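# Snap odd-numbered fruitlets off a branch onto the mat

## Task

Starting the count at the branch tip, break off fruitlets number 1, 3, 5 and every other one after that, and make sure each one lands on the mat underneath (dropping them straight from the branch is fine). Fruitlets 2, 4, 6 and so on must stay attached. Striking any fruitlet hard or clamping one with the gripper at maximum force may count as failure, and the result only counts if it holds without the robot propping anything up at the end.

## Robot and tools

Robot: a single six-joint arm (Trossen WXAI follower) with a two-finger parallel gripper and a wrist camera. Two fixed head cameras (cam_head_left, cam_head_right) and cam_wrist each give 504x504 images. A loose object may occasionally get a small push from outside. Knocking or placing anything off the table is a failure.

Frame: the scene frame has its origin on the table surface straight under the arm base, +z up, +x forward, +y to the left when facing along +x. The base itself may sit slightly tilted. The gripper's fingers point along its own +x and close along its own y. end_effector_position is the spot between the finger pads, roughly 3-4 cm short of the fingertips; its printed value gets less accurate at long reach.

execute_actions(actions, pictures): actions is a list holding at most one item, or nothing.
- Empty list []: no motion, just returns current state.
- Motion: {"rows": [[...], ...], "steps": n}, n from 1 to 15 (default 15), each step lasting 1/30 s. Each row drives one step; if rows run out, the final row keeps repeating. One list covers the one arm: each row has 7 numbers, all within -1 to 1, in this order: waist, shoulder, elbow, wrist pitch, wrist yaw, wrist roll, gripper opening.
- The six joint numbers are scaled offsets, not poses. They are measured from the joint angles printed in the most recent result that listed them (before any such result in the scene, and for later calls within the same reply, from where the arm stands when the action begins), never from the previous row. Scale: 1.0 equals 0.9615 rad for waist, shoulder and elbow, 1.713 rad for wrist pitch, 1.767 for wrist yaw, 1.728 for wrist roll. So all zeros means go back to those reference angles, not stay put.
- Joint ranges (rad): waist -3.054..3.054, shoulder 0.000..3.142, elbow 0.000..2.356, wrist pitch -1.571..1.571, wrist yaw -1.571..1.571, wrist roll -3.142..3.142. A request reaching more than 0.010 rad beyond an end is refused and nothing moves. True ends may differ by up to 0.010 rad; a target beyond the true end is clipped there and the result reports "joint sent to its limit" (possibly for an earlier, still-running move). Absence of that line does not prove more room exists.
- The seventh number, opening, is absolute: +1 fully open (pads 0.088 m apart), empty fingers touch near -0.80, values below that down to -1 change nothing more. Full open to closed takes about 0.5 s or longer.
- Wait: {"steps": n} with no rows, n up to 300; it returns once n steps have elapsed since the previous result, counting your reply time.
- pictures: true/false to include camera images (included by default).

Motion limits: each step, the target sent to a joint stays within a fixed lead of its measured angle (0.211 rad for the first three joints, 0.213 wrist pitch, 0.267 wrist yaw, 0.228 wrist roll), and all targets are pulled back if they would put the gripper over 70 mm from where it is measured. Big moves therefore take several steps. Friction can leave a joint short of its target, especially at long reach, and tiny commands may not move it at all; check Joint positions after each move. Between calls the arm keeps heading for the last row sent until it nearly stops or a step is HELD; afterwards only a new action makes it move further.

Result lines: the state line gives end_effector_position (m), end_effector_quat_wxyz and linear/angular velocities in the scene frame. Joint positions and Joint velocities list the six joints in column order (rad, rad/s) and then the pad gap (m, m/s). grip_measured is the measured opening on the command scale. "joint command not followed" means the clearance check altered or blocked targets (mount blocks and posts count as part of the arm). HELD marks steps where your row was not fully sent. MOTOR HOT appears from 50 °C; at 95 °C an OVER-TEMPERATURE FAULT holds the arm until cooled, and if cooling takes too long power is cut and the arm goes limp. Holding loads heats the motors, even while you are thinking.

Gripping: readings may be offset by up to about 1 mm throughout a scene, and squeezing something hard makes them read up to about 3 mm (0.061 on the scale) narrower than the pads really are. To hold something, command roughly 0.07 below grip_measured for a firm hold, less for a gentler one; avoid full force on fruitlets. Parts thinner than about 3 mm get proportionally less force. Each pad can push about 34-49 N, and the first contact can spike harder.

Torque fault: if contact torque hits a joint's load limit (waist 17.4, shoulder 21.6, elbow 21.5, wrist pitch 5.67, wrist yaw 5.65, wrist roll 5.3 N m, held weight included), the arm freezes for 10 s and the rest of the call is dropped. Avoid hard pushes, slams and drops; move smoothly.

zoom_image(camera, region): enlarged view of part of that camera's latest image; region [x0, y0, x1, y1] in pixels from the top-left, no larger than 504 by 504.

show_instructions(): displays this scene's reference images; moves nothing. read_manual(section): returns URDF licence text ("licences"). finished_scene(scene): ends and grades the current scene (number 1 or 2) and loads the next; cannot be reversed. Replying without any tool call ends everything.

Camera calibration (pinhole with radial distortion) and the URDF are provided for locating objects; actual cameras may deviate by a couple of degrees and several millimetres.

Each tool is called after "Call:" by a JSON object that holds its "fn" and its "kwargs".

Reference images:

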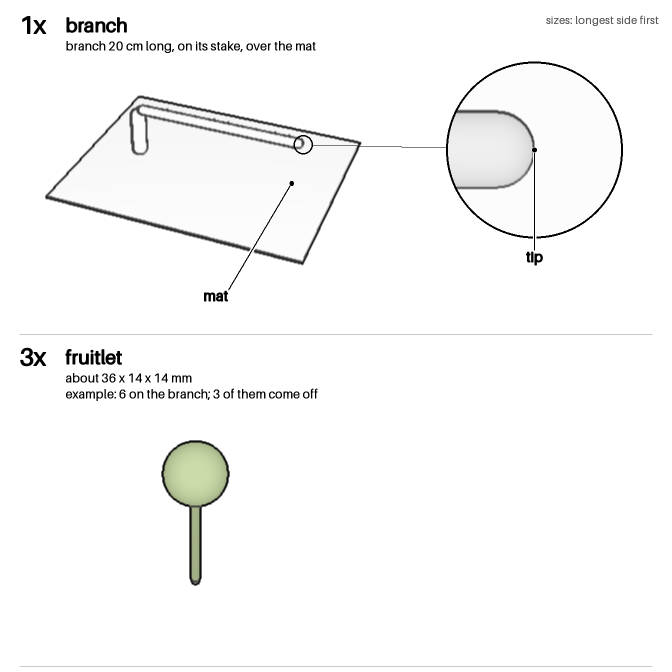

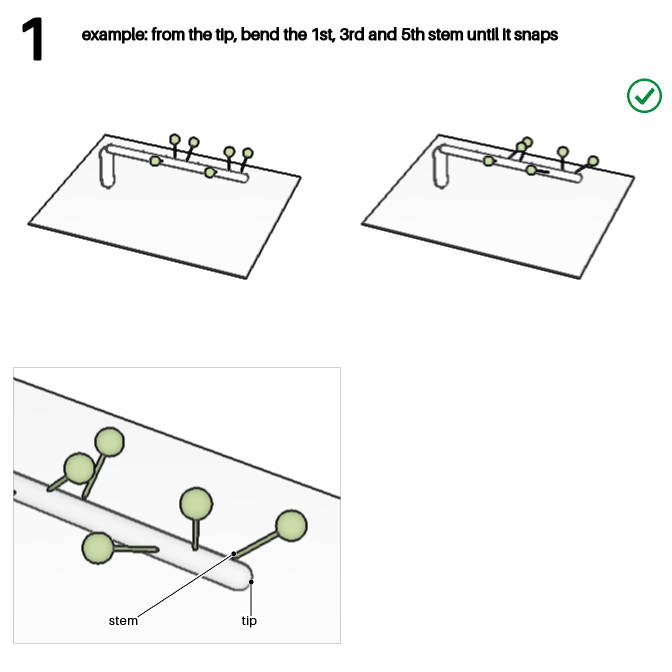

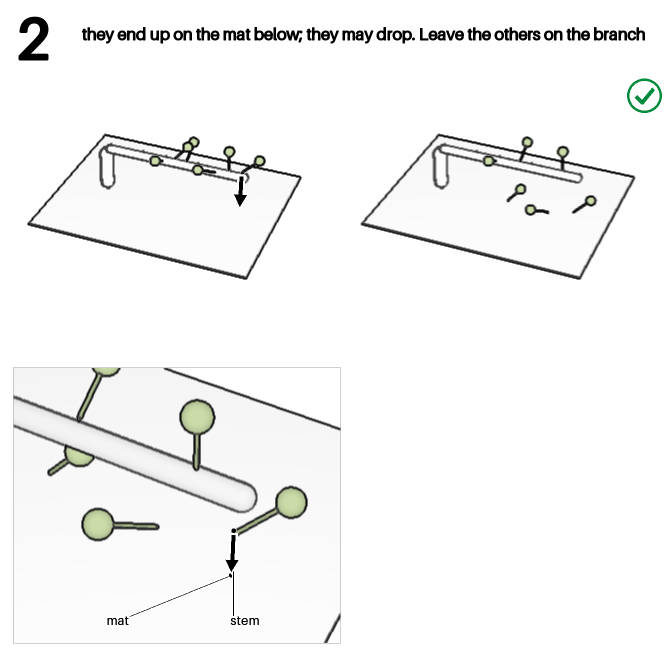

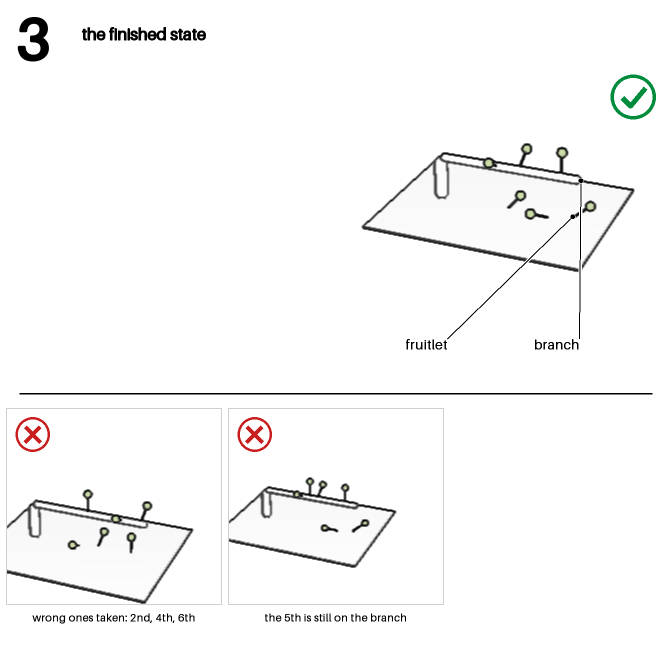

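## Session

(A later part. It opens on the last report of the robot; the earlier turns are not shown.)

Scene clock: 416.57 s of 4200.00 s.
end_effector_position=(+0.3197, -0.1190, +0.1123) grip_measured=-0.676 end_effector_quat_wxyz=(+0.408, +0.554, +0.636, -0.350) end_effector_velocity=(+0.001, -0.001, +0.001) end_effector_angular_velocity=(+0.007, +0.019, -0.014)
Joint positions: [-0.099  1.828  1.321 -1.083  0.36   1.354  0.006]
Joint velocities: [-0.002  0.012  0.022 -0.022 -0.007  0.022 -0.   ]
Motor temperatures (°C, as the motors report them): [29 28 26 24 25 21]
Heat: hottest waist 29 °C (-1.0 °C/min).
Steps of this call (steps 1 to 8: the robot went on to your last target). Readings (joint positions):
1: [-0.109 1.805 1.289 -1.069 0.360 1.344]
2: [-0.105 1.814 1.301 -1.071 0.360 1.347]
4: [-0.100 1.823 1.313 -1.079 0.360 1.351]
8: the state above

Call:
{"fn": "execute_actions", "kwargs": {"actions": [{"rows": [[0.005,0.022,0.024,-0.005,0,0.005,-0.68],[0.009,0.035,0.042,-0.009,0,0.008,-0.68],[0.014,0.048,0.060,-0.013,0,0.011,-0.68],[0.018,0.061,0.077,-0.017,0,0.014,-0.68],[0.022,0.074,0.094,-0.021,0,0.017,-0.68],[0.027,0.087,0.112,-0.025,0,0.020,-0.68],[0.031,0.100,0.129,-0.028,0,0.023,-0.68],[0.035,0.113,0.146,-0.032,0,0.026,-0.68],[0.039,0.126,0.163,-0.036,0,0.029,-0.68],[0.043,0.139,0.180,-0.040,0,0.032,-0.68],[0.048,0.152,0.198,-0.044,0,0.035,-0.68],[0.052,0.165,0.215,-0.047,0,0.037,-0.68]], "steps": 15}], "pictures": false}}

Call:
{"fn": "execute_actions", "kwargs": {"actions": [{"steps": 10}]}}

Call:
{"fn": "zoom_image", "kwargs": {"camera": "cam_head_left", "region": [225, 150, 295, 210]}}

Scene clock: 436.93 s of 4200.00 s.
end_effector_position=(+0.3567, -0.1099, +0.1234) grip_measured=-0.676 end_effector_quat_wxyz=(+0.408, +0.554, +0.636, -0.351) end_effector_velocity=(+0.020, +0.021, +0.008) end_effector_angular_velocity=(+0.009, +0.038, +0.050)
Joint positions: [-0.049  1.964  1.509 -1.154  0.36   1.408  0.006]
Joint velocities: [ 0.056  0.129  0.144 -0.095 -0.007  0.051 -0.   ]
Motor temperatures (°C, as the motors report them): [30 29 26 24 25 21]
Heat: hottest waist 30 °C (+1.0 °C/min).
Steps of this call (steps 1 to 30: the robot went on to your last target; steps 31 to 90: nothing new was sent; then 16.87 s passed at rest; steps 91 to 105: all 15 steps of this action). Readings (joint positions):
91: [-0.098 1.830 1.325 -1.087 0.360 1.355]
92: [-0.097 1.834 1.331 -1.091 0.360 1.357]
94: [-0.093 1.849 1.354 -1.098 0.360 1.363]
98: [-0.076 1.892 1.415 -1.120 0.360 1.381]
105: the state above

Scene clock: 437.27 s of 4200.00 s.
end_effector_position=(+0.3586, -0.1096, +0.1242) grip_measured=-0.676 end_effector_quat_wxyz=(+0.407, +0.553, +0.636, -0.351) end_effector_velocity=(+0.001, +0.003, +0.000) end_effector_angular_velocity=(+0.008, -0.007, +0.006)
Joint positions: [-0.047  1.972  1.522 -1.161  0.36   1.412  0.006]
Joint velocities: [ 0.002  0.002 -0.002  0.007 -0.007 -0.007 -0.   ]
Motor temperatures (°C, as the motors report them): [30 29 26 24 25 21]
Heat: hottest waist 30 °C (+1.0 °C/min).
Steps of this call (steps 1 to 10: the robot went on to your last target). Readings (joint positions):
1: [-0.048 1.967 1.513 -1.157 0.360 1.409]
2: [-0.047 1.969 1.515 -1.158 0.360 1.410]
4: [-0.047 1.971 1.518 -1.160 0.360 1.411]
8: [-0.047 1.972 1.521 -1.161 0.360 1.412]
10: the state above
camera_calibration (this result's frames):
cam_wrist: T_world_to_cam=[[-0.989315, -0.144146, 0.0218552, 0.343479], [-0.0910911, 0.728181, 0.679305, 0.0626095], [-0.113833, 0.670055, -0.733531, 0.278949], [0, 0, 0, 1]] pos_world=[0.377266, -0.182991, 0.15458]

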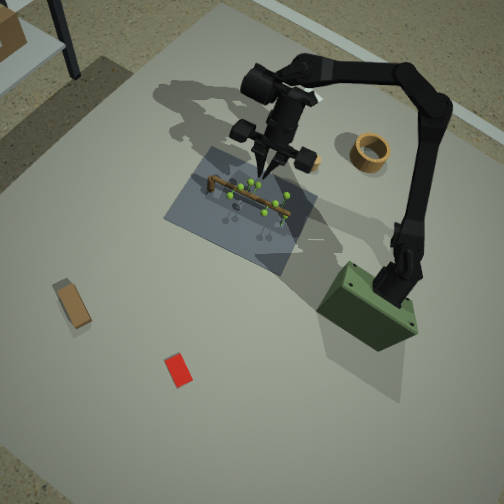

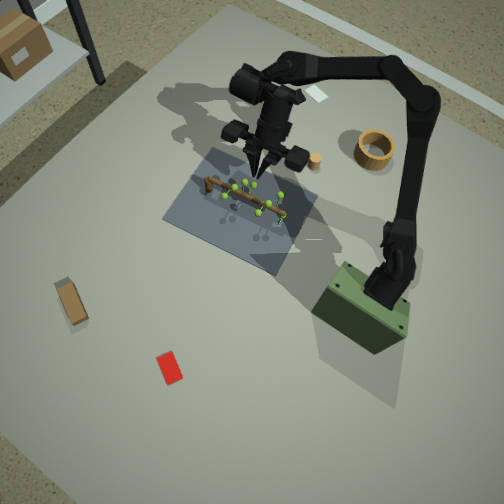

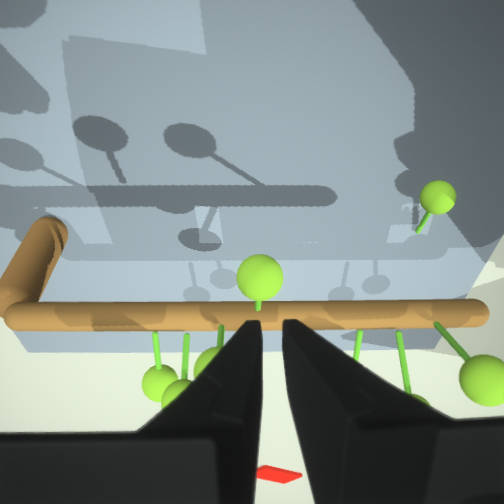

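Region (225, 150, 295, 210) of cam_head_left's 504x504 image, scaled by 7.200, with more detail than that image has; it fills the top 432 rows of this view, and the rest is white.

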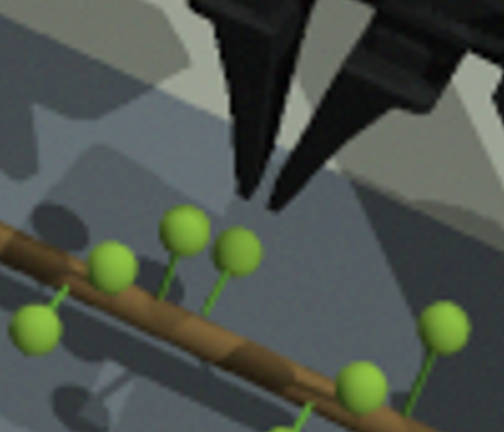

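Call:
{"fn": "execute_actions", "kwargs": {"actions": [{"rows": [[-0.005,0.015,-0.011,0.004,0,-0.004,-0.68],[-0.007,0.017,-0.015,0.008,0,-0.005,-0.68],[-0.009,0.019,-0.018,0.011,0,-0.006,-0.68],[-0.011,0.021,-0.022,0.015,0,-0.007,-0.68],[-0.013,0.023,-0.025,0.018,0,-0.008,-0.68],[-0.015,0.025,-0.028,0.021,0,-0.009,-0.68],[-0.017,0.027,-0.031,0.024,0,-0.010,-0.68],[-0.019,0.029,-0.034,0.027,0,-0.011,-0.68],[-0.021,0.031,-0.037,0.030,0,-0.012,-0.68],[-0.023,0.033,-0.040,0.034,0,-0.014,-0.68],[-0.026,0.035,-0.043,0.037,0,-0.015,-0.68]], "steps": 15}], "pictures": false}}

Call:
{"fn": "execute_actions", "kwargs": {"actions": [{"steps": 6}]}}

Call:
{"fn": "zoom_image", "kwargs": {"camera": "cam_head_left", "region": [225, 150, 295, 210]}}

Scene clock: 464.77 s of 4200.00 s.
end_effector_position=(+0.3599, -0.1039, +0.1085) grip_measured=-0.676 end_effector_quat_wxyz=(+0.406, +0.553, +0.637, -0.352) end_effector_velocity=(+0.002, +0.004, -0.012) end_effector_angular_velocity=(+0.008, -0.006, -0.001)
Joint positions: [-0.066  1.992  1.489 -1.103  0.36   1.393  0.006]
Joint velocities: [-0.017  0.012 -0.027  0.051 -0.007 -0.022 -0.   ]
Motor temperatures (°C, as the motors report them): [32 29 27 24 25 21]
Heat: hottest waist 32 °C (+3.0 °C/min).
Steps of this call (steps 1 to 30: the robot went on to your last target; steps 31 to 90: nothing new was sent; then 24.00 s passed at rest; steps 91 to 105: all 15 steps of this action). Readings (joint positions):
91: [-0.047 1.972 1.522 -1.161 0.360 1.412]
92: [-0.047 1.973 1.522 -1.160 0.360 1.412]
94: [-0.048 1.974 1.518 -1.150 0.360 1.411]
98: [-0.053 1.980 1.506 -1.130 0.360 1.403]
105: the state above

Scene clock: 464.97 s of 4200.00 s.
end_effector_position=(+0.3603, -0.1038, +0.1081) grip_measured=-0.676 end_effector_quat_wxyz=(+0.407, +0.554, +0.636, -0.351) end_effector_velocity=(-0.002, -0.002, -0.001) end_effector_angular_velocity=(-0.006, -0.002, +0.024)
Joint positions: [-0.067  1.993  1.489 -1.1    0.36   1.392  0.006]
Joint velocities: [-0.002 -0.002 -0.002 -0.007  0.007 -0.022 -0.   ]
Motor temperatures (°C, as the motors report them): [32 29 27 24 25 21]
Heat: hottest waist 32 °C (+3.0 °C/min).
Steps of this call (steps 1 to 6: the robot went on to your last target). Readings (joint positions):
1: [-0.067 1.993 1.489 -1.103 0.360 1.393]
2: [-0.067 1.993 1.489 -1.102 0.360 1.392]
4: [-0.067 1.993 1.489 -1.100 0.360 1.392]
6: the state above
camera_calibration (this result's frames):
cam_wrist: T_world_to_cam=[[-0.989369, -0.143667, 0.0225561, 0.346385], [-0.090175, 0.727742, 0.679897, 0.0690024], [-0.114094, 0.670635, -0.73296, 0.263581], [0, 0, 0, 1]] pos_world=[0.378997, -0.177218, 0.138466]

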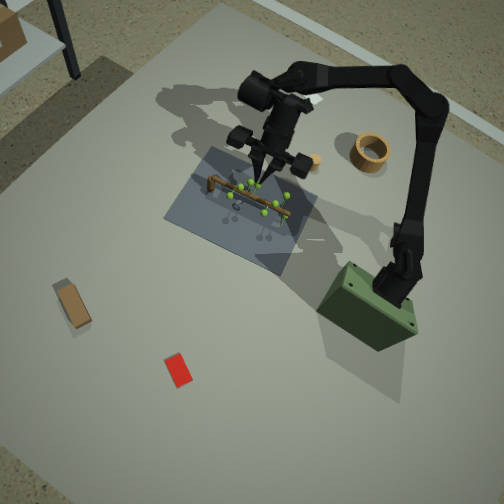

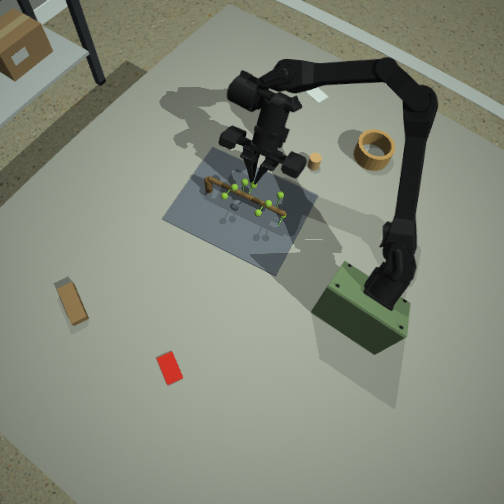

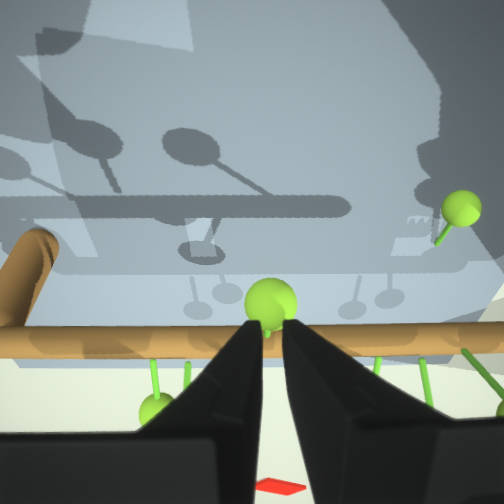

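Region (225, 150, 295, 210) of cam_head_left's 504x504 image, scaled by 7.200, with more detail than that image has; it fills the top 432 rows of this view, and the rest is white.

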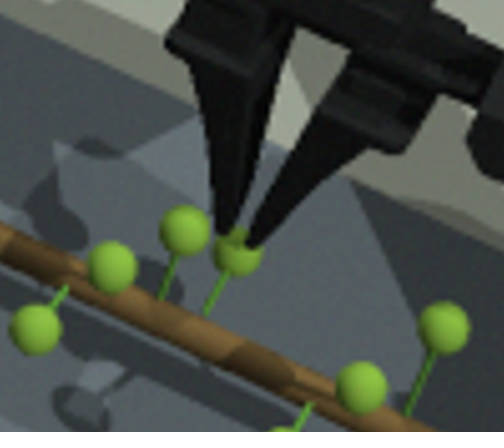

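Call:
{"fn": "execute_actions", "kwargs": {"actions": [{"rows": [[-0.007,0.014,-0.010,0.003,0,-0.004,-0.68],[-0.009,0.015,-0.012,0.005,0,-0.005,-0.68],[-0.011,0.016,-0.014,0.007,0,-0.007,-0.68],[-0.014,0.017,-0.016,0.009,0,-0.008,-0.68],[-0.016,0.018,-0.018,0.011,0,-0.009,-0.68],[-0.018,0.019,-0.020,0.013,0,-0.011,-0.68],[-0.020,0.020,-0.022,0.015,0,-0.012,-0.68],[-0.023,0.021,-0.024,0.018,0,-0.013,-0.68],[-0.025,0.022,-0.026,0.020,0,-0.015,-0.68],[-0.027,0.023,-0.028,0.022,0,-0.016,-0.68],[-0.030,0.024,-0.030,0.024,0,-0.017,-0.68],[-0.032,0.025,-0.032,0.027,0,-0.019,-0.68],[-0.035,0.026,-0.035,0.029,0,-0.020,-0.68],[-0.037,0.027,-0.037,0.031,0,-0.022,-0.68],[-0.040,0.028,-0.039,0.034,0,-0.023,-0.68]], "steps": 15}], "pictures": false}}

Call:
{"fn": "execute_actions", "kwargs": {"actions": [{"steps": 12}]}}

Scene clock: 479.13 s of 4200.00 s.
end_effector_position=(+0.3607, -0.1040, +0.0949) grip_measured=-0.676 end_effector_quat_wxyz=(+0.407, +0.554, +0.635, -0.351) end_effector_velocity=(-0.006, -0.003, -0.037) end_effector_angular_velocity=(-0.005, +0.021, +0.002)
Joint positions: [-0.093  2.002  1.465 -1.055  0.36   1.363  0.006]
Joint velocities: [-0.076  0.022 -0.066  0.095  0.007 -0.066 -0.   ]
Motor temperatures (°C, as the motors report them): [32 29 27 24 25 21]
Heat: hottest waist 32 °C (+3.0 °C/min).
Steps of this call (steps 1 to 15: the robot went on to your last target; steps 16 to 90: nothing new was sent; then 10.67 s passed at rest; steps 91 to 105: all 15 steps of this action). Readings (joint positions):
91: [-0.067 1.993 1.488 -1.099 0.360 1.391]
92: [-0.067 1.993 1.488 -1.098 0.360 1.390]
94: [-0.068 1.993 1.486 -1.094 0.360 1.387]
98: [-0.076 1.996 1.479 -1.081 0.360 1.380]
105: the state above

Scene clock: 479.53 s of 4200.00 s.
end_effector_position=(+0.3605, -0.1040, +0.0911) grip_measured=-0.676 end_effector_quat_wxyz=(+0.406, +0.554, +0.636, -0.351) end_effector_velocity=(-0.004, +0.001, -0.001) end_effector_angular_velocity=(+0.010, +0.001, +0.026)
Joint positions: [-0.1    2.006  1.459 -1.044  0.36   1.357  0.006]
Joint velocities: [-0.002 -0.002 -0.007 -0.007 -0.007 -0.022  0.   ]
Motor temperatures (°C, as the motors report them): [32 29 27 24 25 21]
Heat: hottest waist 32 °C (+3.1 °C/min).
Steps of this call (steps 1 to 12: the robot went on to your last target). Readings (joint positions):
1: [-0.095 2.003 1.463 -1.052 0.360 1.361]
2: [-0.097 2.004 1.462 -1.049 0.360 1.360]
4: [-0.099 2.006 1.460 -1.047 0.360 1.359]
8: [-0.100 2.006 1.459 -1.045 0.360 1.357]
12: the state above
camera_calibration (this result's frames):
cam_wrist: T_world_to_cam=[[-0.989569, -0.142352, 0.0221178, 0.347158], [-0.0894201, 0.727333, 0.680434, 0.0803455], [-0.112948, 0.671359, -0.732476, 0.250836], [0, 0, 0, 1]] pos_world=[0.379052, -0.17742, 0.121383]

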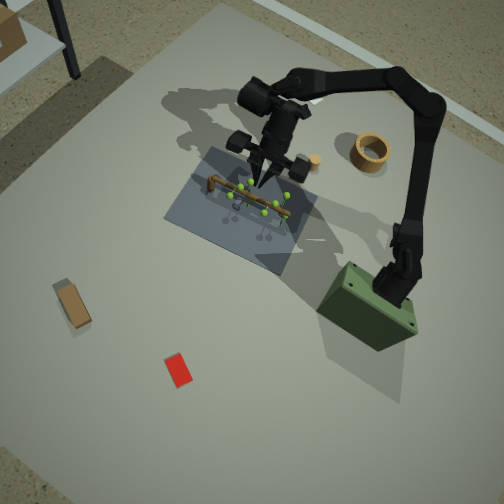

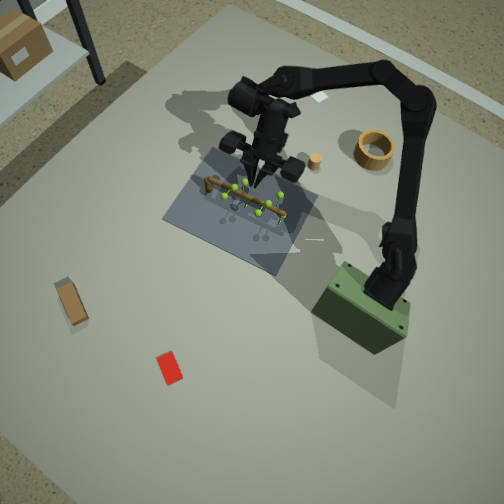

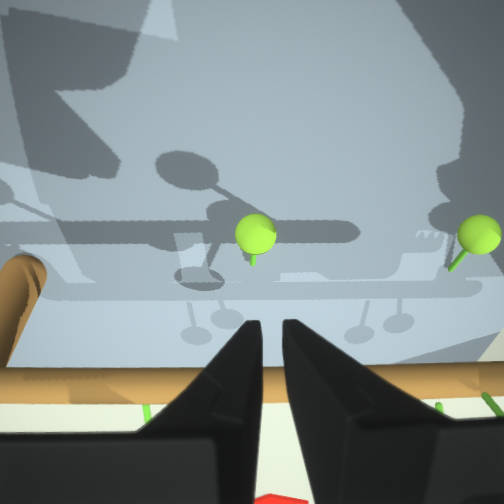

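Call:
{"fn": "execute_actions", "kwargs": {"actions": [{"rows": [[0.004,-0.010,0.016,-0.010,0,0.01,-0.68],[0.010,-0.014,0.026,-0.020,0,0.02,-0.68],[0.018,-0.018,0.036,-0.030,0,0.03,-0.68],[0.027,-0.022,0.046,-0.040,0,0.04,-0.68],[0.036,-0.026,0.056,-0.050,0,0.05,-0.68],[0.046,-0.030,0.066,-0.060,0,0.06,-0.68],[0.056,-0.034,0.076,-0.070,0,0.07,-0.68],[0.066,-0.038,0.086,-0.080,0,0.08,-0.68],[0.076,-0.042,0.096,-0.090,0,0.10,-0.68],[0.086,-0.046,0.106,-0.099,0,0.12,-0.6],[0.096,-0.050,0.116,-0.108,0,0.14,-0.5],[0.105,-0.054,0.125,-0.117,0,0.16,-0.4],[0.113,-0.057,0.133,-0.125,0,0.18,-0.3],[0.119,-0.060,0.140,-0.131,0,0.20,-0.27]], "steps": 15}], "pictures": false}}

Call:
{"fn": "execute_actions", "kwargs": {"actions": [{"steps": 8}], "pictures": false}}

Scene clock: 550.13 s of 4200.00 s.
end_effector_position=(+0.3585, -0.1090, +0.1496) grip_measured=-0.386 end_effector_quat_wxyz=(+0.359, +0.587, +0.602, -0.405) end_effector_velocity=(-0.002, -0.006, +0.112) end_effector_angular_velocity=(-0.011, +0.106, -0.453)
Joint positions: [ 0.005  1.961  1.575 -1.242  0.36   1.639  0.02 ]
Joint velocities: [ 0.203 -0.115  0.178 -0.271 -0.022  0.637  0.061]
Motor temperatures (°C, as the motors report them): [34 30 26 24 25 21]
Heat: hottest waist 34 °C (+1.0 °C/min).
Steps of this call (steps 1 to 30: the robot went on to your last target; steps 31 to 90: nothing new was sent; then 67.10 s passed at rest; steps 91 to 105: all 15 steps of this action). Readings (joint positions):
91: [-0.100 2.006 1.460 -1.045 0.360 1.357]
92: [-0.099 2.006 1.463 -1.052 0.360 1.362]
94: [-0.093 2.006 1.474 -1.077 0.360 1.386]
98: [-0.063 1.993 1.510 -1.137 0.360 1.448]
105: the state above

Scene clock: 550.40 s of 4200.00 s.
end_effector_position=(+0.3574, -0.1100, +0.1570) grip_measured=-0.280 end_effector_quat_wxyz=(+0.347, +0.595, +0.592, -0.418) end_effector_velocity=(-0.005, +0.003, -0.000) end_effector_angular_velocity=(+0.020, +0.031, -0.003)
Joint positions: [ 0.017  1.953  1.588 -1.265  0.36   1.694  0.025]
Joint velocities: [-0.002  0.002 -0.002 -0.022 -0.022  0.022  0.003]
Motor temperatures (°C, as the motors report them): [34 30 26 24 25 21]
Heat: hottest waist 34 °C (+1.0 °C/min).
Steps of this call (steps 1 to 8: the robot went on to your last target). Readings (joint positions):
1: [0.011 1.958 1.580 -1.249 0.360 1.656]
2: [0.014 1.955 1.584 -1.254 0.360 1.669]
4: [0.017 1.953 1.588 -1.260 0.360 1.683]
8: the state above

Call:
{"fn": "execute_actions", "kwargs": {"actions": [{"rows": [[0.010,0.012,0.006,0.001,0.008,0.012,-0.27],[0.025,0.026,0.007,0.002,0.022,0.028,-0.27],[0.043,0.044,0.008,0.004,0.038,0.046,-0.27],[0.062,0.064,0.009,0.005,0.055,0.065,-0.27],[0.081,0.084,0.010,0.007,0.072,0.085,-0.27],[0.100,0.104,0.011,0.009,0.090,0.105,-0.27],[0.119,0.124,0.012,0.011,0.107,0.125,-0.27],[0.138,0.144,0.012,0.012,0.125,0.145,-0.27],[0.157,0.164,0.013,0.014,0.142,0.165,-0.27],[0.176,0.184,0.013,0.016,0.159,0.185,-0.27],[0.195,0.204,0.014,0.018,0.176,0.205,-0.27],[0.213,0.223,0.014,0.019,0.193,0.224,-0.27],[0.229,0.240,0.015,0.021,0.207,0.240,-0.27],[0.241,0.253,0.015,0.022,0.218,0.253,-0.27],[0.249,0.262,0.015,0.0224,0.2256,0.261,-0.27]], "steps": 15}], "pictures": false}}

Call:
{"fn": "execute_actions", "kwargs": {"actions": [{"steps": 14}]}}

Call:
{"fn": "zoom_image", "kwargs": {"camera": "cam_head_left", "region": [205, 150, 275, 210]}}

Scene clock: 566.77 s of 4200.00 s.
end_effector_position=(+0.3779, -0.0545, +0.1510) grip_measured=-0.274 end_effector_quat_wxyz=(+0.429, +0.553, +0.472, -0.536) end_effector_velocity=(+0.024, +0.142, +0.001) end_effector_angular_velocity=(-0.668, -0.183, -0.107)
Joint positions: [ 0.227  2.159  1.598 -1.234  0.699  2.076  0.026]
Joint velocities: [ 0.442  0.442 -0.007  0.051  0.593  0.696 -0.   ]
Motor temperatures (°C, as the motors report them): [34 31 27 24 25 21]
Heat: hottest waist 34 °C (+1.0 °C/min).
Steps of this call (steps 1 to 30: the robot went on to your last target; steps 31 to 90: nothing new was sent; then 12.87 s passed at rest; steps 91 to 105: all 15 steps of this action). Readings (joint positions):
91: [0.018 1.953 1.589 -1.267 0.362 1.700]
92: [0.020 1.954 1.589 -1.267 0.371 1.709]
94: [0.035 1.965 1.591 -1.266 0.405 1.745]
98: [0.100 2.025 1.598 -1.253 0.507 1.858]
105: the state above

Scene clock: 567.23 s of 4200.00 s.
end_effector_position=(+0.3806, -0.0453, +0.1516) grip_measured=-0.274 end_effector_quat_wxyz=(+0.446, +0.549, +0.446, -0.548) end_effector_velocity=(-0.002, -0.005, -0.001) end_effector_angular_velocity=(-0.009, +0.008, -0.007)
Joint positions: [ 0.261  2.192  1.599 -1.229  0.756  2.139  0.026]
Joint velocities: [-0.007 -0.007 -0.007 -0.007  0.007  0.007 -0.   ]
Motor temperatures (°C, as the motors report them): [34 31 27 24 25 21]
Heat: hottest waist 34 °C (+1.0 °C/min).
Steps of this call (steps 1 to 14: the robot went on to your last target). Readings (joint positions):
1: [0.240 2.172 1.598 -1.232 0.716 2.096]
2: [0.250 2.181 1.598 -1.231 0.727 2.109]
4: [0.261 2.191 1.598 -1.230 0.741 2.124]
8: [0.261 2.192 1.599 -1.229 0.754 2.136]
14: the state above
camera_calibration (this result's frames):
cam_wrist: T_world_to_cam=[[-0.976869, 0.2125, 0.0238993, 0.385022], [0.209432, 0.928158, 0.30767, -0.0498394], [0.0431977, 0.305559, -0.951193, 0.215188], [0, 0, 0, 1]] pos_world=[0.377258, -0.101311, 0.210818]

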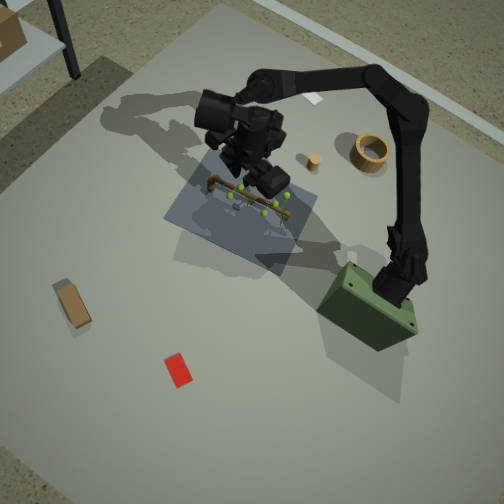

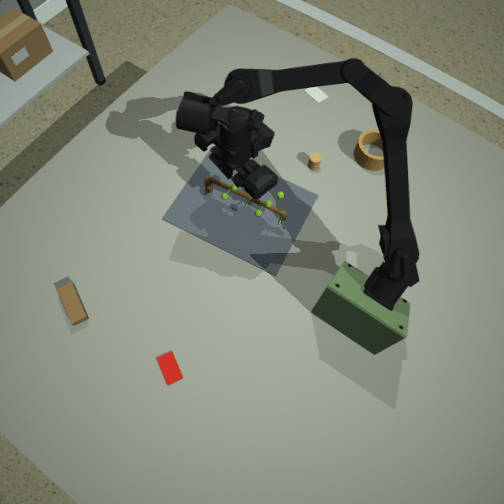

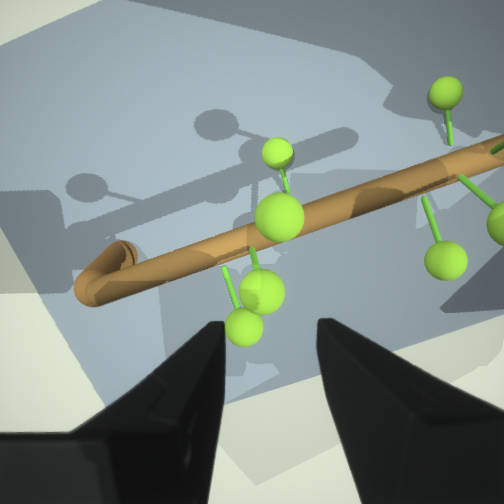

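Region (205, 150, 275, 210) of cam_head_left's 504x504 image, scaled by 7.200, with more detail than that image has; it fills the top 432 rows of this view, and the rest is white.

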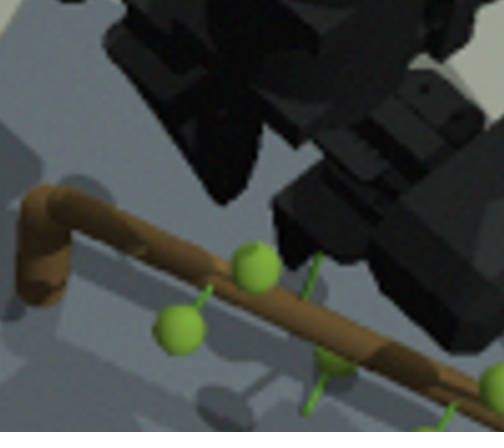

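Call:
{"fn": "execute_actions", "kwargs": {"actions": [{"rows": [[-0.008,0.008,-0.013,0.005,0.002,-0.005,-0.27],[-0.012,0.008,-0.020,0.011,0.002,-0.008,-0.27],[-0.017,0.008,-0.027,0.017,0.003,-0.011,-0.27],[-0.021,0.008,-0.034,0.023,0.004,-0.015,-0.27],[-0.026,0.008,-0.041,0.030,0.004,-0.018,-0.27],[-0.030,0.008,-0.049,0.036,0.005,-0.021,-0.27],[-0.035,0.008,-0.056,0.042,0.005,-0.024,-0.27],[-0.039,0.008,-0.063,0.049,0.006,-0.028,-0.27],[-0.044,0.008,-0.070,0.055,0.007,-0.031,-0.27],[-0.048,0.008,-0.077,0.061,0.007,-0.034,-0.27],[-0.052,0.008,-0.084,0.067,0.008,-0.037,-0.27],[-0.056,0.008,-0.091,0.073,0.008,-0.040,-0.27],[-0.060,0.008,-0.097,0.079,0.009,-0.043,-0.27],[-0.063,0.008,-0.102,0.083,0.009,-0.045,-0.27],[-0.065,0.008,-0.105,0.0854,0.0095,-0.0463,-0.27]], "steps": 15}], "pictures": false}}

Call:
{"fn": "execute_actions", "kwargs": {"actions": [{"steps": 10}]}}

Call:
{"fn": "zoom_image", "kwargs": {"camera": "cam_head_left", "region": [205, 150, 275, 210]}}

Scene clock: 606.53 s of 4200.00 s.
end_effector_position=(+0.3804, -0.0460, +0.1239) grip_measured=-0.274 end_effector_quat_wxyz=(+0.446, +0.549, +0.445, -0.549) end_effector_velocity=(-0.011, -0.005, -0.054) end_effector_angular_velocity=(-0.013, +0.036, +0.025)
Joint positions: [ 0.212  2.192  1.519 -1.105  0.769  2.075  0.026]
Joint velocities: [-0.1   -0.002 -0.159  0.198  0.022 -0.125 -0.   ]
Motor temperatures (°C, as the motors report them): [35 31 27 24 25 21]
Heat: hottest waist 35 °C (+1.0 °C/min).
Steps of this call (steps 1 to 30: the robot went on to your last target; steps 31 to 90: nothing new was sent; then 35.80 s passed at rest; steps 91 to 105: all 15 steps of this action). Readings (joint positions):
91: [0.261 2.192 1.599 -1.228 0.757 2.140]
92: [0.261 2.192 1.597 -1.224 0.758 2.140]
94: [0.258 2.192 1.591 -1.210 0.759 2.133]
98: [0.242 2.192 1.564 -1.174 0.762 2.111]
105: the state above

Scene clock: 606.87 s of 4200.00 s.
end_effector_position=(+0.3801, -0.0463, +0.1195) grip_measured=-0.274 end_effector_quat_wxyz=(+0.446, +0.549, +0.445, -0.550) end_effector_velocity=(-0.002, -0.002, -0.002) end_effector_angular_velocity=(+0.006, +0.012, +0.007)
Joint positions: [ 0.204  2.192  1.507 -1.086  0.771  2.065  0.026]
Joint velocities: [-0.007 -0.002 -0.002 -0.007 -0.007 -0.007 -0.   ]
Motor temperatures (°C, as the motors report them): [35 31 27 24 25 21]
Heat: hottest waist 35 °C (+1.0 °C/min).
Steps of this call (steps 1 to 10: the robot went on to your last target). Readings (joint positions):
1: [0.209 2.192 1.515 -1.099 0.770 2.072]
2: [0.206 2.192 1.511 -1.095 0.770 2.070]
4: [0.204 2.192 1.508 -1.090 0.771 2.067]
8: [0.204 2.192 1.507 -1.086 0.771 2.065]
10: the state above
camera_calibration (this result's frames):
cam_wrist: T_world_to_cam=[[-0.976468, 0.214288, 0.0243127, 0.385428], [0.211365, 0.928514, 0.305264, -0.0394239], [0.0428398, 0.303219, -0.951957, 0.185129], [0, 0, 0, 1]] pos_world=[0.37676, -0.102122, 0.178899]

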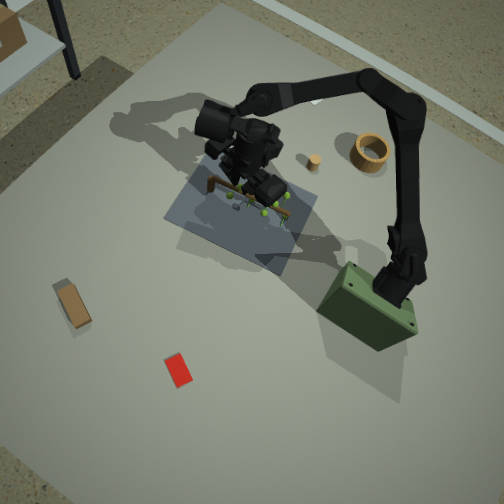

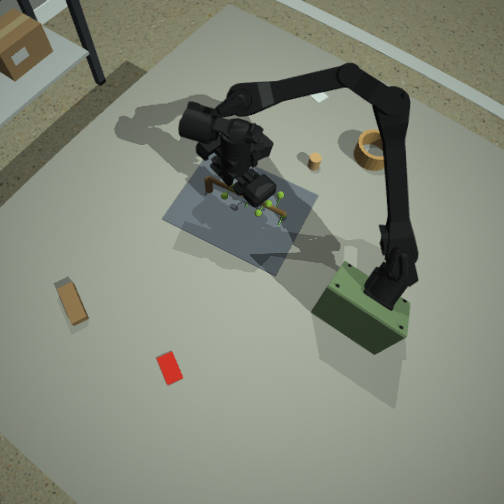

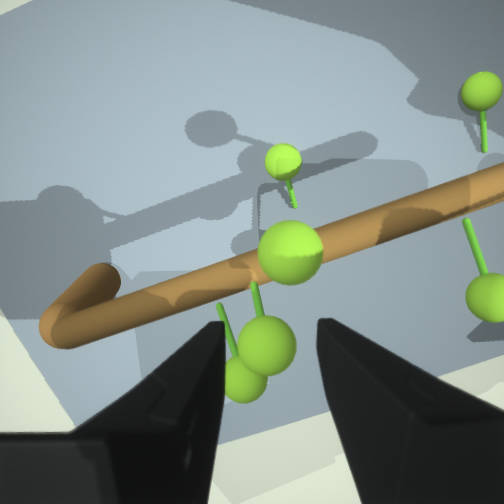

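Region (205, 150, 275, 210) of cam_head_left's 504x504 image, scaled by 7.200, with more detail than that image has; it fills the top 432 rows of this view, and the rest is white.

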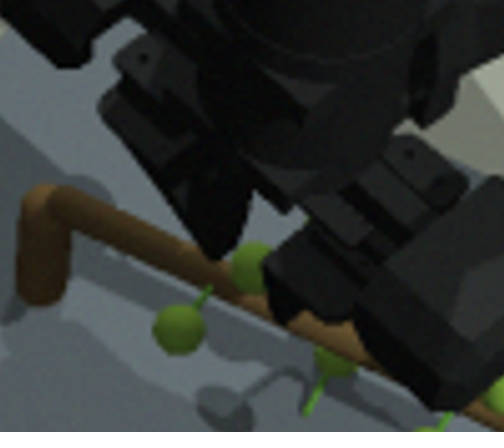

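Call:
{"fn": "execute_actions", "kwargs": {"actions": [{"rows": [[0,-0.009,-0.012,0.002,0,0.003,-0.27],[0,-0.012,-0.017,0.004,0,0.003,-0.27],[0.001,-0.014,-0.022,0.005,0,0.004,-0.27],[0.001,-0.017,-0.027,0.006,0,0.004,-0.27],[0.001,-0.019,-0.032,0.008,0,0.004,-0.27],[0.002,-0.021,-0.037,0.009,0,0.005,-0.27],[0.002,-0.024,-0.042,0.010,0,0.005,-0.27],[0.002,-0.026,-0.047,0.012,0,0.005,-0.27],[0.002,-0.028,-0.052,0.013,0,0.005,-0.27],[0.003,-0.031,-0.058,0.014,0,0.006,-0.27],[0.003,-0.033,-0.063,0.016,0,0.006,-0.27],[0.003,-0.035,-0.068,0.017,0,0.006,-0.27],[0.003,-0.0375,-0.073,0.018,0,0.006,-0.27]], "steps": 15}], "pictures": false}}

Call:
{"fn": "execute_actions", "kwargs": {"actions": [{"rows": [[0,-0.011,-0.016,0.004,0,0.003,-0.27],[0,-0.013,-0.020,0.005,0,0.003,-0.27],[0.001,-0.015,-0.025,0.006,0,0.004,-0.27],[0.001,-0.017,-0.030,0.007,0,0.004,-0.27],[0.001,-0.019,-0.035,0.009,0,0.004,-0.27],[0.002,-0.022,-0.040,0.010,0,0.005,-0.27],[0.002,-0.024,-0.045,0.011,0,0.005,-0.27],[0.002,-0.026,-0.050,0.013,0,0.005,-0.27],[0.002,-0.029,-0.055,0.014,0,0.005,-0.27],[0.003,-0.031,-0.060,0.015,0,0.006,-0.27],[0.003,-0.033,-0.065,0.017,0,0.006,-0.27],[0.003,-0.036,-0.070,0.018,0,0.006,-0.27],[0.003,-0.038,-0.075,0.019,0,0.006,-0.27],[0.003,-0.040,-0.080,0.021,0,0.006,-0.27]], "steps": 15}], "pictures": false}}

Call:
{"fn": "execute_actions", "kwargs": {"actions": [{"steps": 12}]}}

Scene clock: 653.57 s of 4200.00 s.
end_effector_position=(+0.3707, -0.0444, +0.1169) grip_measured=-0.274 end_effector_quat_wxyz=(+0.446, +0.548, +0.445, -0.550) end_effector_velocity=(-0.017, +0.001, -0.006) end_effector_angular_velocity=(+0.002, +0.019, +0.021)
Joint positions: [ 0.208  2.168  1.451 -1.06   0.771  2.07   0.026]
Joint velocities: [-0.002 -0.037 -0.081  0.022 -0.007 -0.007 -0.   ]
Motor temperatures (°C, as the motors report them): [36 31 26 24 25 21]
Heat: hottest waist 36 °C (+1.0 °C/min).
Steps of this call (steps 1 to 30: the robot went on to your last target; steps 31 to 90: nothing new was sent; then 43.20 s passed at rest; steps 91 to 105: all 15 steps of this action). Readings (joint positions):
91: [0.204 2.192 1.506 -1.084 0.771 2.065]
92: [0.204 2.192 1.505 -1.083 0.771 2.065]
94: [0.204 2.191 1.499 -1.081 0.771 2.065]
98: [0.206 2.184 1.482 -1.073 0.771 2.067]
105: the state above

Scene clock: 654.07 s of 4200.00 s.
end_effector_position=(+0.3605, -0.0426, +0.1138) grip_measured=-0.274 end_effector_quat_wxyz=(+0.447, +0.548, +0.445, -0.550) end_effector_velocity=(-0.028, +0.001, -0.007) end_effector_angular_velocity=(+0.010, +0.043, +0.041)
Joint positions: [ 0.211  2.142  1.392 -1.031  0.771  2.075  0.026]
Joint velocities: [-0.002 -0.051 -0.11   0.007 -0.022 -0.007 -0.   ]
Motor temperatures (°C, as the motors report them): [36 31 26 24 25 21]
Heat: hottest waist 36 °C (+1.0 °C/min).
Steps of this call (steps 1 to 15: all 15 steps of this action). Readings (joint positions):
1: [0.208 2.167 1.449 -1.058 0.771 2.070]
2: [0.208 2.167 1.447 -1.057 0.771 2.070]
4: [0.208 2.165 1.441 -1.053 0.771 2.070]
8: [0.210 2.157 1.424 -1.045 0.771 2.072]
15: the state above

Scene clock: 654.47 s of 4200.00 s.
end_effector_position=(+0.3590, -0.0423, +0.1131) grip_measured=-0.274 end_effector_quat_wxyz=(+0.447, +0.547, +0.445, -0.550) end_effector_velocity=(-0.006, -0.001, -0.001) end_effector_angular_velocity=(+0.001, +0.022, +0.024)
Joint positions: [ 0.211  2.139  1.383 -1.026  0.771  2.075  0.026]
Joint velocities: [-0.002 -0.002 -0.007 -0.022 -0.007 -0.007 -0.   ]
Motor temperatures (°C, as the motors report them): [36 31 26 24 25 21]
Heat: hottest waist 36 °C (+1.0 °C/min).
Steps of this call (steps 1 to 12: the robot went on to your last target). Readings (joint positions):
1: [0.211 2.141 1.389 -1.030 0.771 2.075]
2: [0.211 2.140 1.386 -1.029 0.771 2.075]
4: [0.211 2.140 1.384 -1.027 0.771 2.075]
8: [0.211 2.139 1.383 -1.026 0.771 2.075]
12: the state above
camera_calibration (this result's frames):
cam_wrist: T_world_to_cam=[[-0.976969, 0.211794, 0.0259735, 0.364015], [0.209602, 0.929731, 0.302765, -0.0356839], [0.0399753, 0.301236, -0.952711, 0.179741], [0, 0, 0, 1]] pos_world=[0.355925, -0.0980641, 0.172591]

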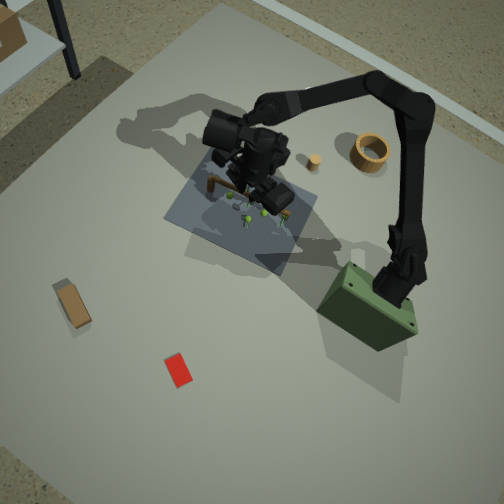

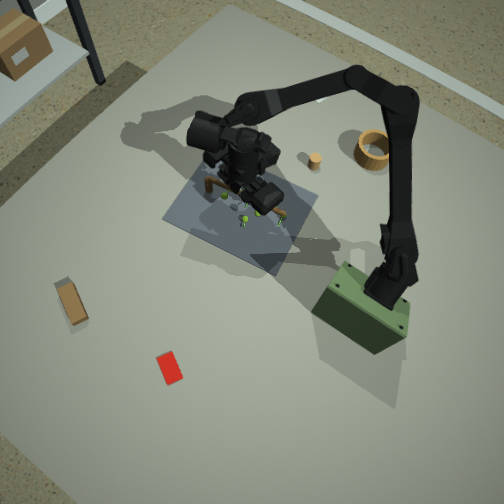

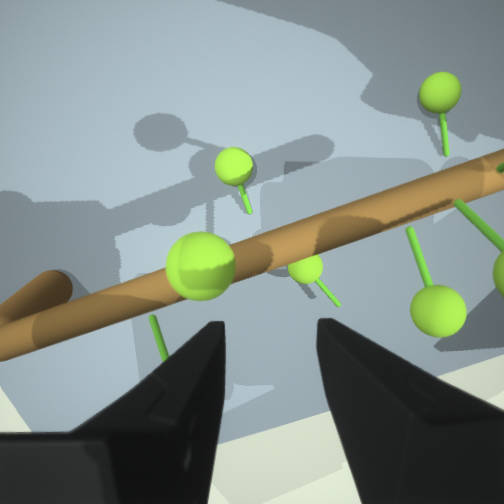

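Call:
{"fn": "execute_actions", "kwargs": {"actions": [{"rows": [[0.004,-0.010,0,-0.006,-0.002,0.006,-0.27],[0.012,-0.018,0,-0.015,-0.003,0.012,-0.27],[0.022,-0.028,0,-0.025,-0.005,0.020,-0.27],[0.032,-0.038,0,-0.036,-0.006,0.028,-0.27],[0.043,-0.049,0,-0.047,-0.008,0.036,-0.27],[0.054,-0.060,0,-0.058,-0.009,0.044,-0.27],[0.064,-0.072,0,-0.068,-0.011,0.052,-0.27],[0.073,-0.085,-0.008,-0.077,-0.012,0.058,-0.27],[0.081,-0.100,-0.022,-0.083,-0.013,0.063,-0.27],[0.086,-0.116,-0.040,-0.084,-0.014,0.067,-0.27],[0.090,-0.133,-0.061,-0.084,-0.015,0.070,-0.27],[0.094,-0.150,-0.083,-0.084,-0.016,0.073,-0.27],[0.098,-0.167,-0.105,-0.083,-0.017,0.076,-0.27],[0.102,-0.184,-0.127,-0.083,-0.018,0.079,-0.27],[0.105,-0.200,-0.148,-0.083,-0.019,0.082,-0.27]], "steps": 15}], "pictures": false}}

Call:
{"fn": "execute_actions", "kwargs": {"actions": [{"steps": 8}], "pictures": false}}

Scene clock: 681.33 s of 4200.00 s.
end_effector_position=(+0.3221, -0.0487, +0.1546) grip_measured=-0.274 end_effector_quat_wxyz=(+0.445, +0.554, +0.443, -0.547) end_effector_velocity=(-0.149, -0.023, +0.006) end_effector_angular_velocity=(+0.011, +0.079, +0.007)
Joint positions: [ 0.306  1.99   1.301 -1.161  0.745  2.196  0.026]
Joint velocities: [ 0.085 -0.452 -0.584 -0.037 -0.066  0.168  0.   ]
Motor temperatures (°C, as the motors report them): [36 33 26 24 25 21]
Heat: hottest waist 36 °C (+0.0 °C/min).
Steps of this call (steps 1 to 15: the robot went on to your last target; steps 16 to 90: nothing new was sent; then 23.37 s passed at rest; steps 91 to 105: all 15 steps of this action). Readings (joint positions):
91: [0.211 2.139 1.383 -1.026 0.771 2.076]
92: [0.212 2.138 1.383 -1.029 0.771 2.080]
94: [0.220 2.131 1.383 -1.053 0.767 2.094]
98: [0.256 2.098 1.383 -1.114 0.758 2.140]
105: the state above

Scene clock: 681.60 s of 4200.00 s.
end_effector_position=(+0.3088, -0.0504, +0.1539) grip_measured=-0.274 end_effector_quat_wxyz=(+0.444, +0.549, +0.446, -0.550) end_effector_velocity=(-0.011, -0.001, +0.000) end_effector_angular_velocity=(+0.012, +0.025, +0.027)
Joint positions: [ 0.312  1.956  1.252 -1.168  0.74   2.21   0.026]
Joint velocities: [ 0.002 -0.022 -0.027 -0.022 -0.022 -0.007 -0.   ]
Motor temperatures (°C, as the motors report them): [36 33 26 24 25 21]
Heat: hottest waist 36 °C (+0.0 °C/min).
Steps of this call (steps 1 to 8: the robot went on to your last target). Readings (joint positions):
1: [0.308 1.978 1.284 -1.165 0.743 2.201]
2: [0.310 1.969 1.272 -1.168 0.742 2.204]
4: [0.311 1.961 1.259 -1.168 0.741 2.208]
8: the state above

Call:
{"fn": "execute_actions", "kwargs": {"actions": [{"rows": [[0.002,-0.015,-0.018,0,-0.002,0.004,-0.27],[0.004,-0.022,-0.027,0,-0.002,0.005,-0.27],[0.006,-0.029,-0.036,0.001,-0.002,0.006,-0.27],[0.008,-0.036,-0.045,0.001,-0.003,0.008,-0.27],[0.010,-0.043,-0.054,0.002,-0.003,0.009,-0.27],[0.012,-0.050,-0.062,0.002,-0.003,0.010,-0.27],[0.014,-0.057,-0.070,0.003,-0.003,0.012,-0.27],[0.015,-0.063,-0.078,0.003,-0.003,0.013,-0.27]], "steps": 15}]}}

Scene clock: 688.93 s of 4200.00 s.
end_effector_position=(+0.2936, -0.0522, +0.1552) grip_measured=-0.274 end_effector_quat_wxyz=(+0.445, +0.549, +0.446, -0.549) end_effector_velocity=(-0.007, -0.001, -0.002) end_effector_angular_velocity=(+0.001, +0.016, +0.017)
Joint positions: [ 0.326  1.904  1.187 -1.165  0.737  2.227  0.026]
Joint velocities: [-0.002 -0.012 -0.022 -0.007 -0.007 -0.007 -0.   ]
Motor temperatures (°C, as the motors report them): [36 33 26 24 25 21]
Heat: hottest waist 36 °C (+0.0 °C/min).
Steps of this call (steps 1 to 30: the robot went on to your last target; steps 31 to 90: nothing new was sent; then 3.83 s passed at rest; steps 91 to 105: all 15 steps of this action). Readings (joint positions):
91: [0.312 1.954 1.249 -1.168 0.740 2.212]
92: [0.313 1.952 1.246 -1.168 0.740 2.212]
94: [0.315 1.944 1.234 -1.168 0.738 2.215]
98: [0.322 1.920 1.205 -1.166 0.737 2.222]
105: the state above
camera_calibration (this result's frames):
cam_wrist: T_world_to_cam=[[-0.976478, 0.214039, 0.0260537, 0.301052], [0.211523, 0.927476, 0.308296, -0.0270812], [0.041823, 0.306555, -0.950934, 0.22492], [0, 0, 0, 1]] pos_world=[0.290292, -0.10827, 0.21439]

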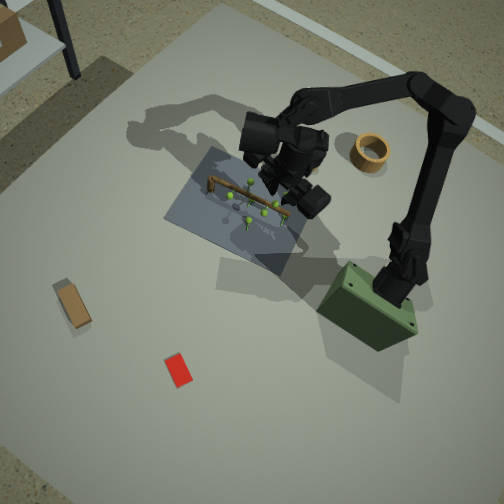

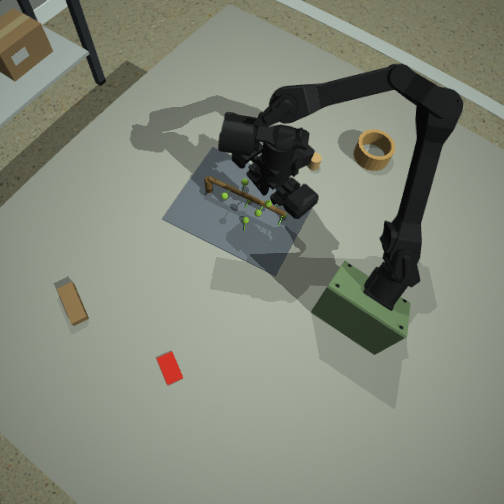

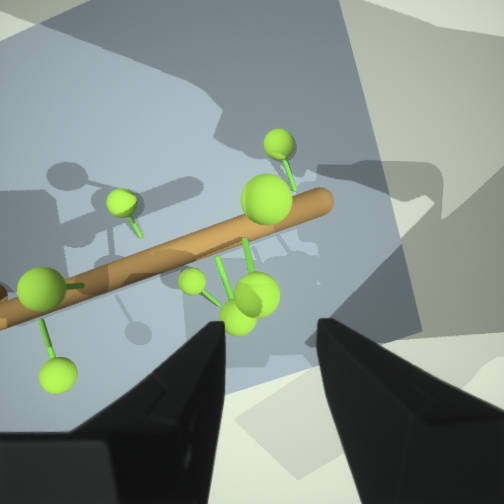

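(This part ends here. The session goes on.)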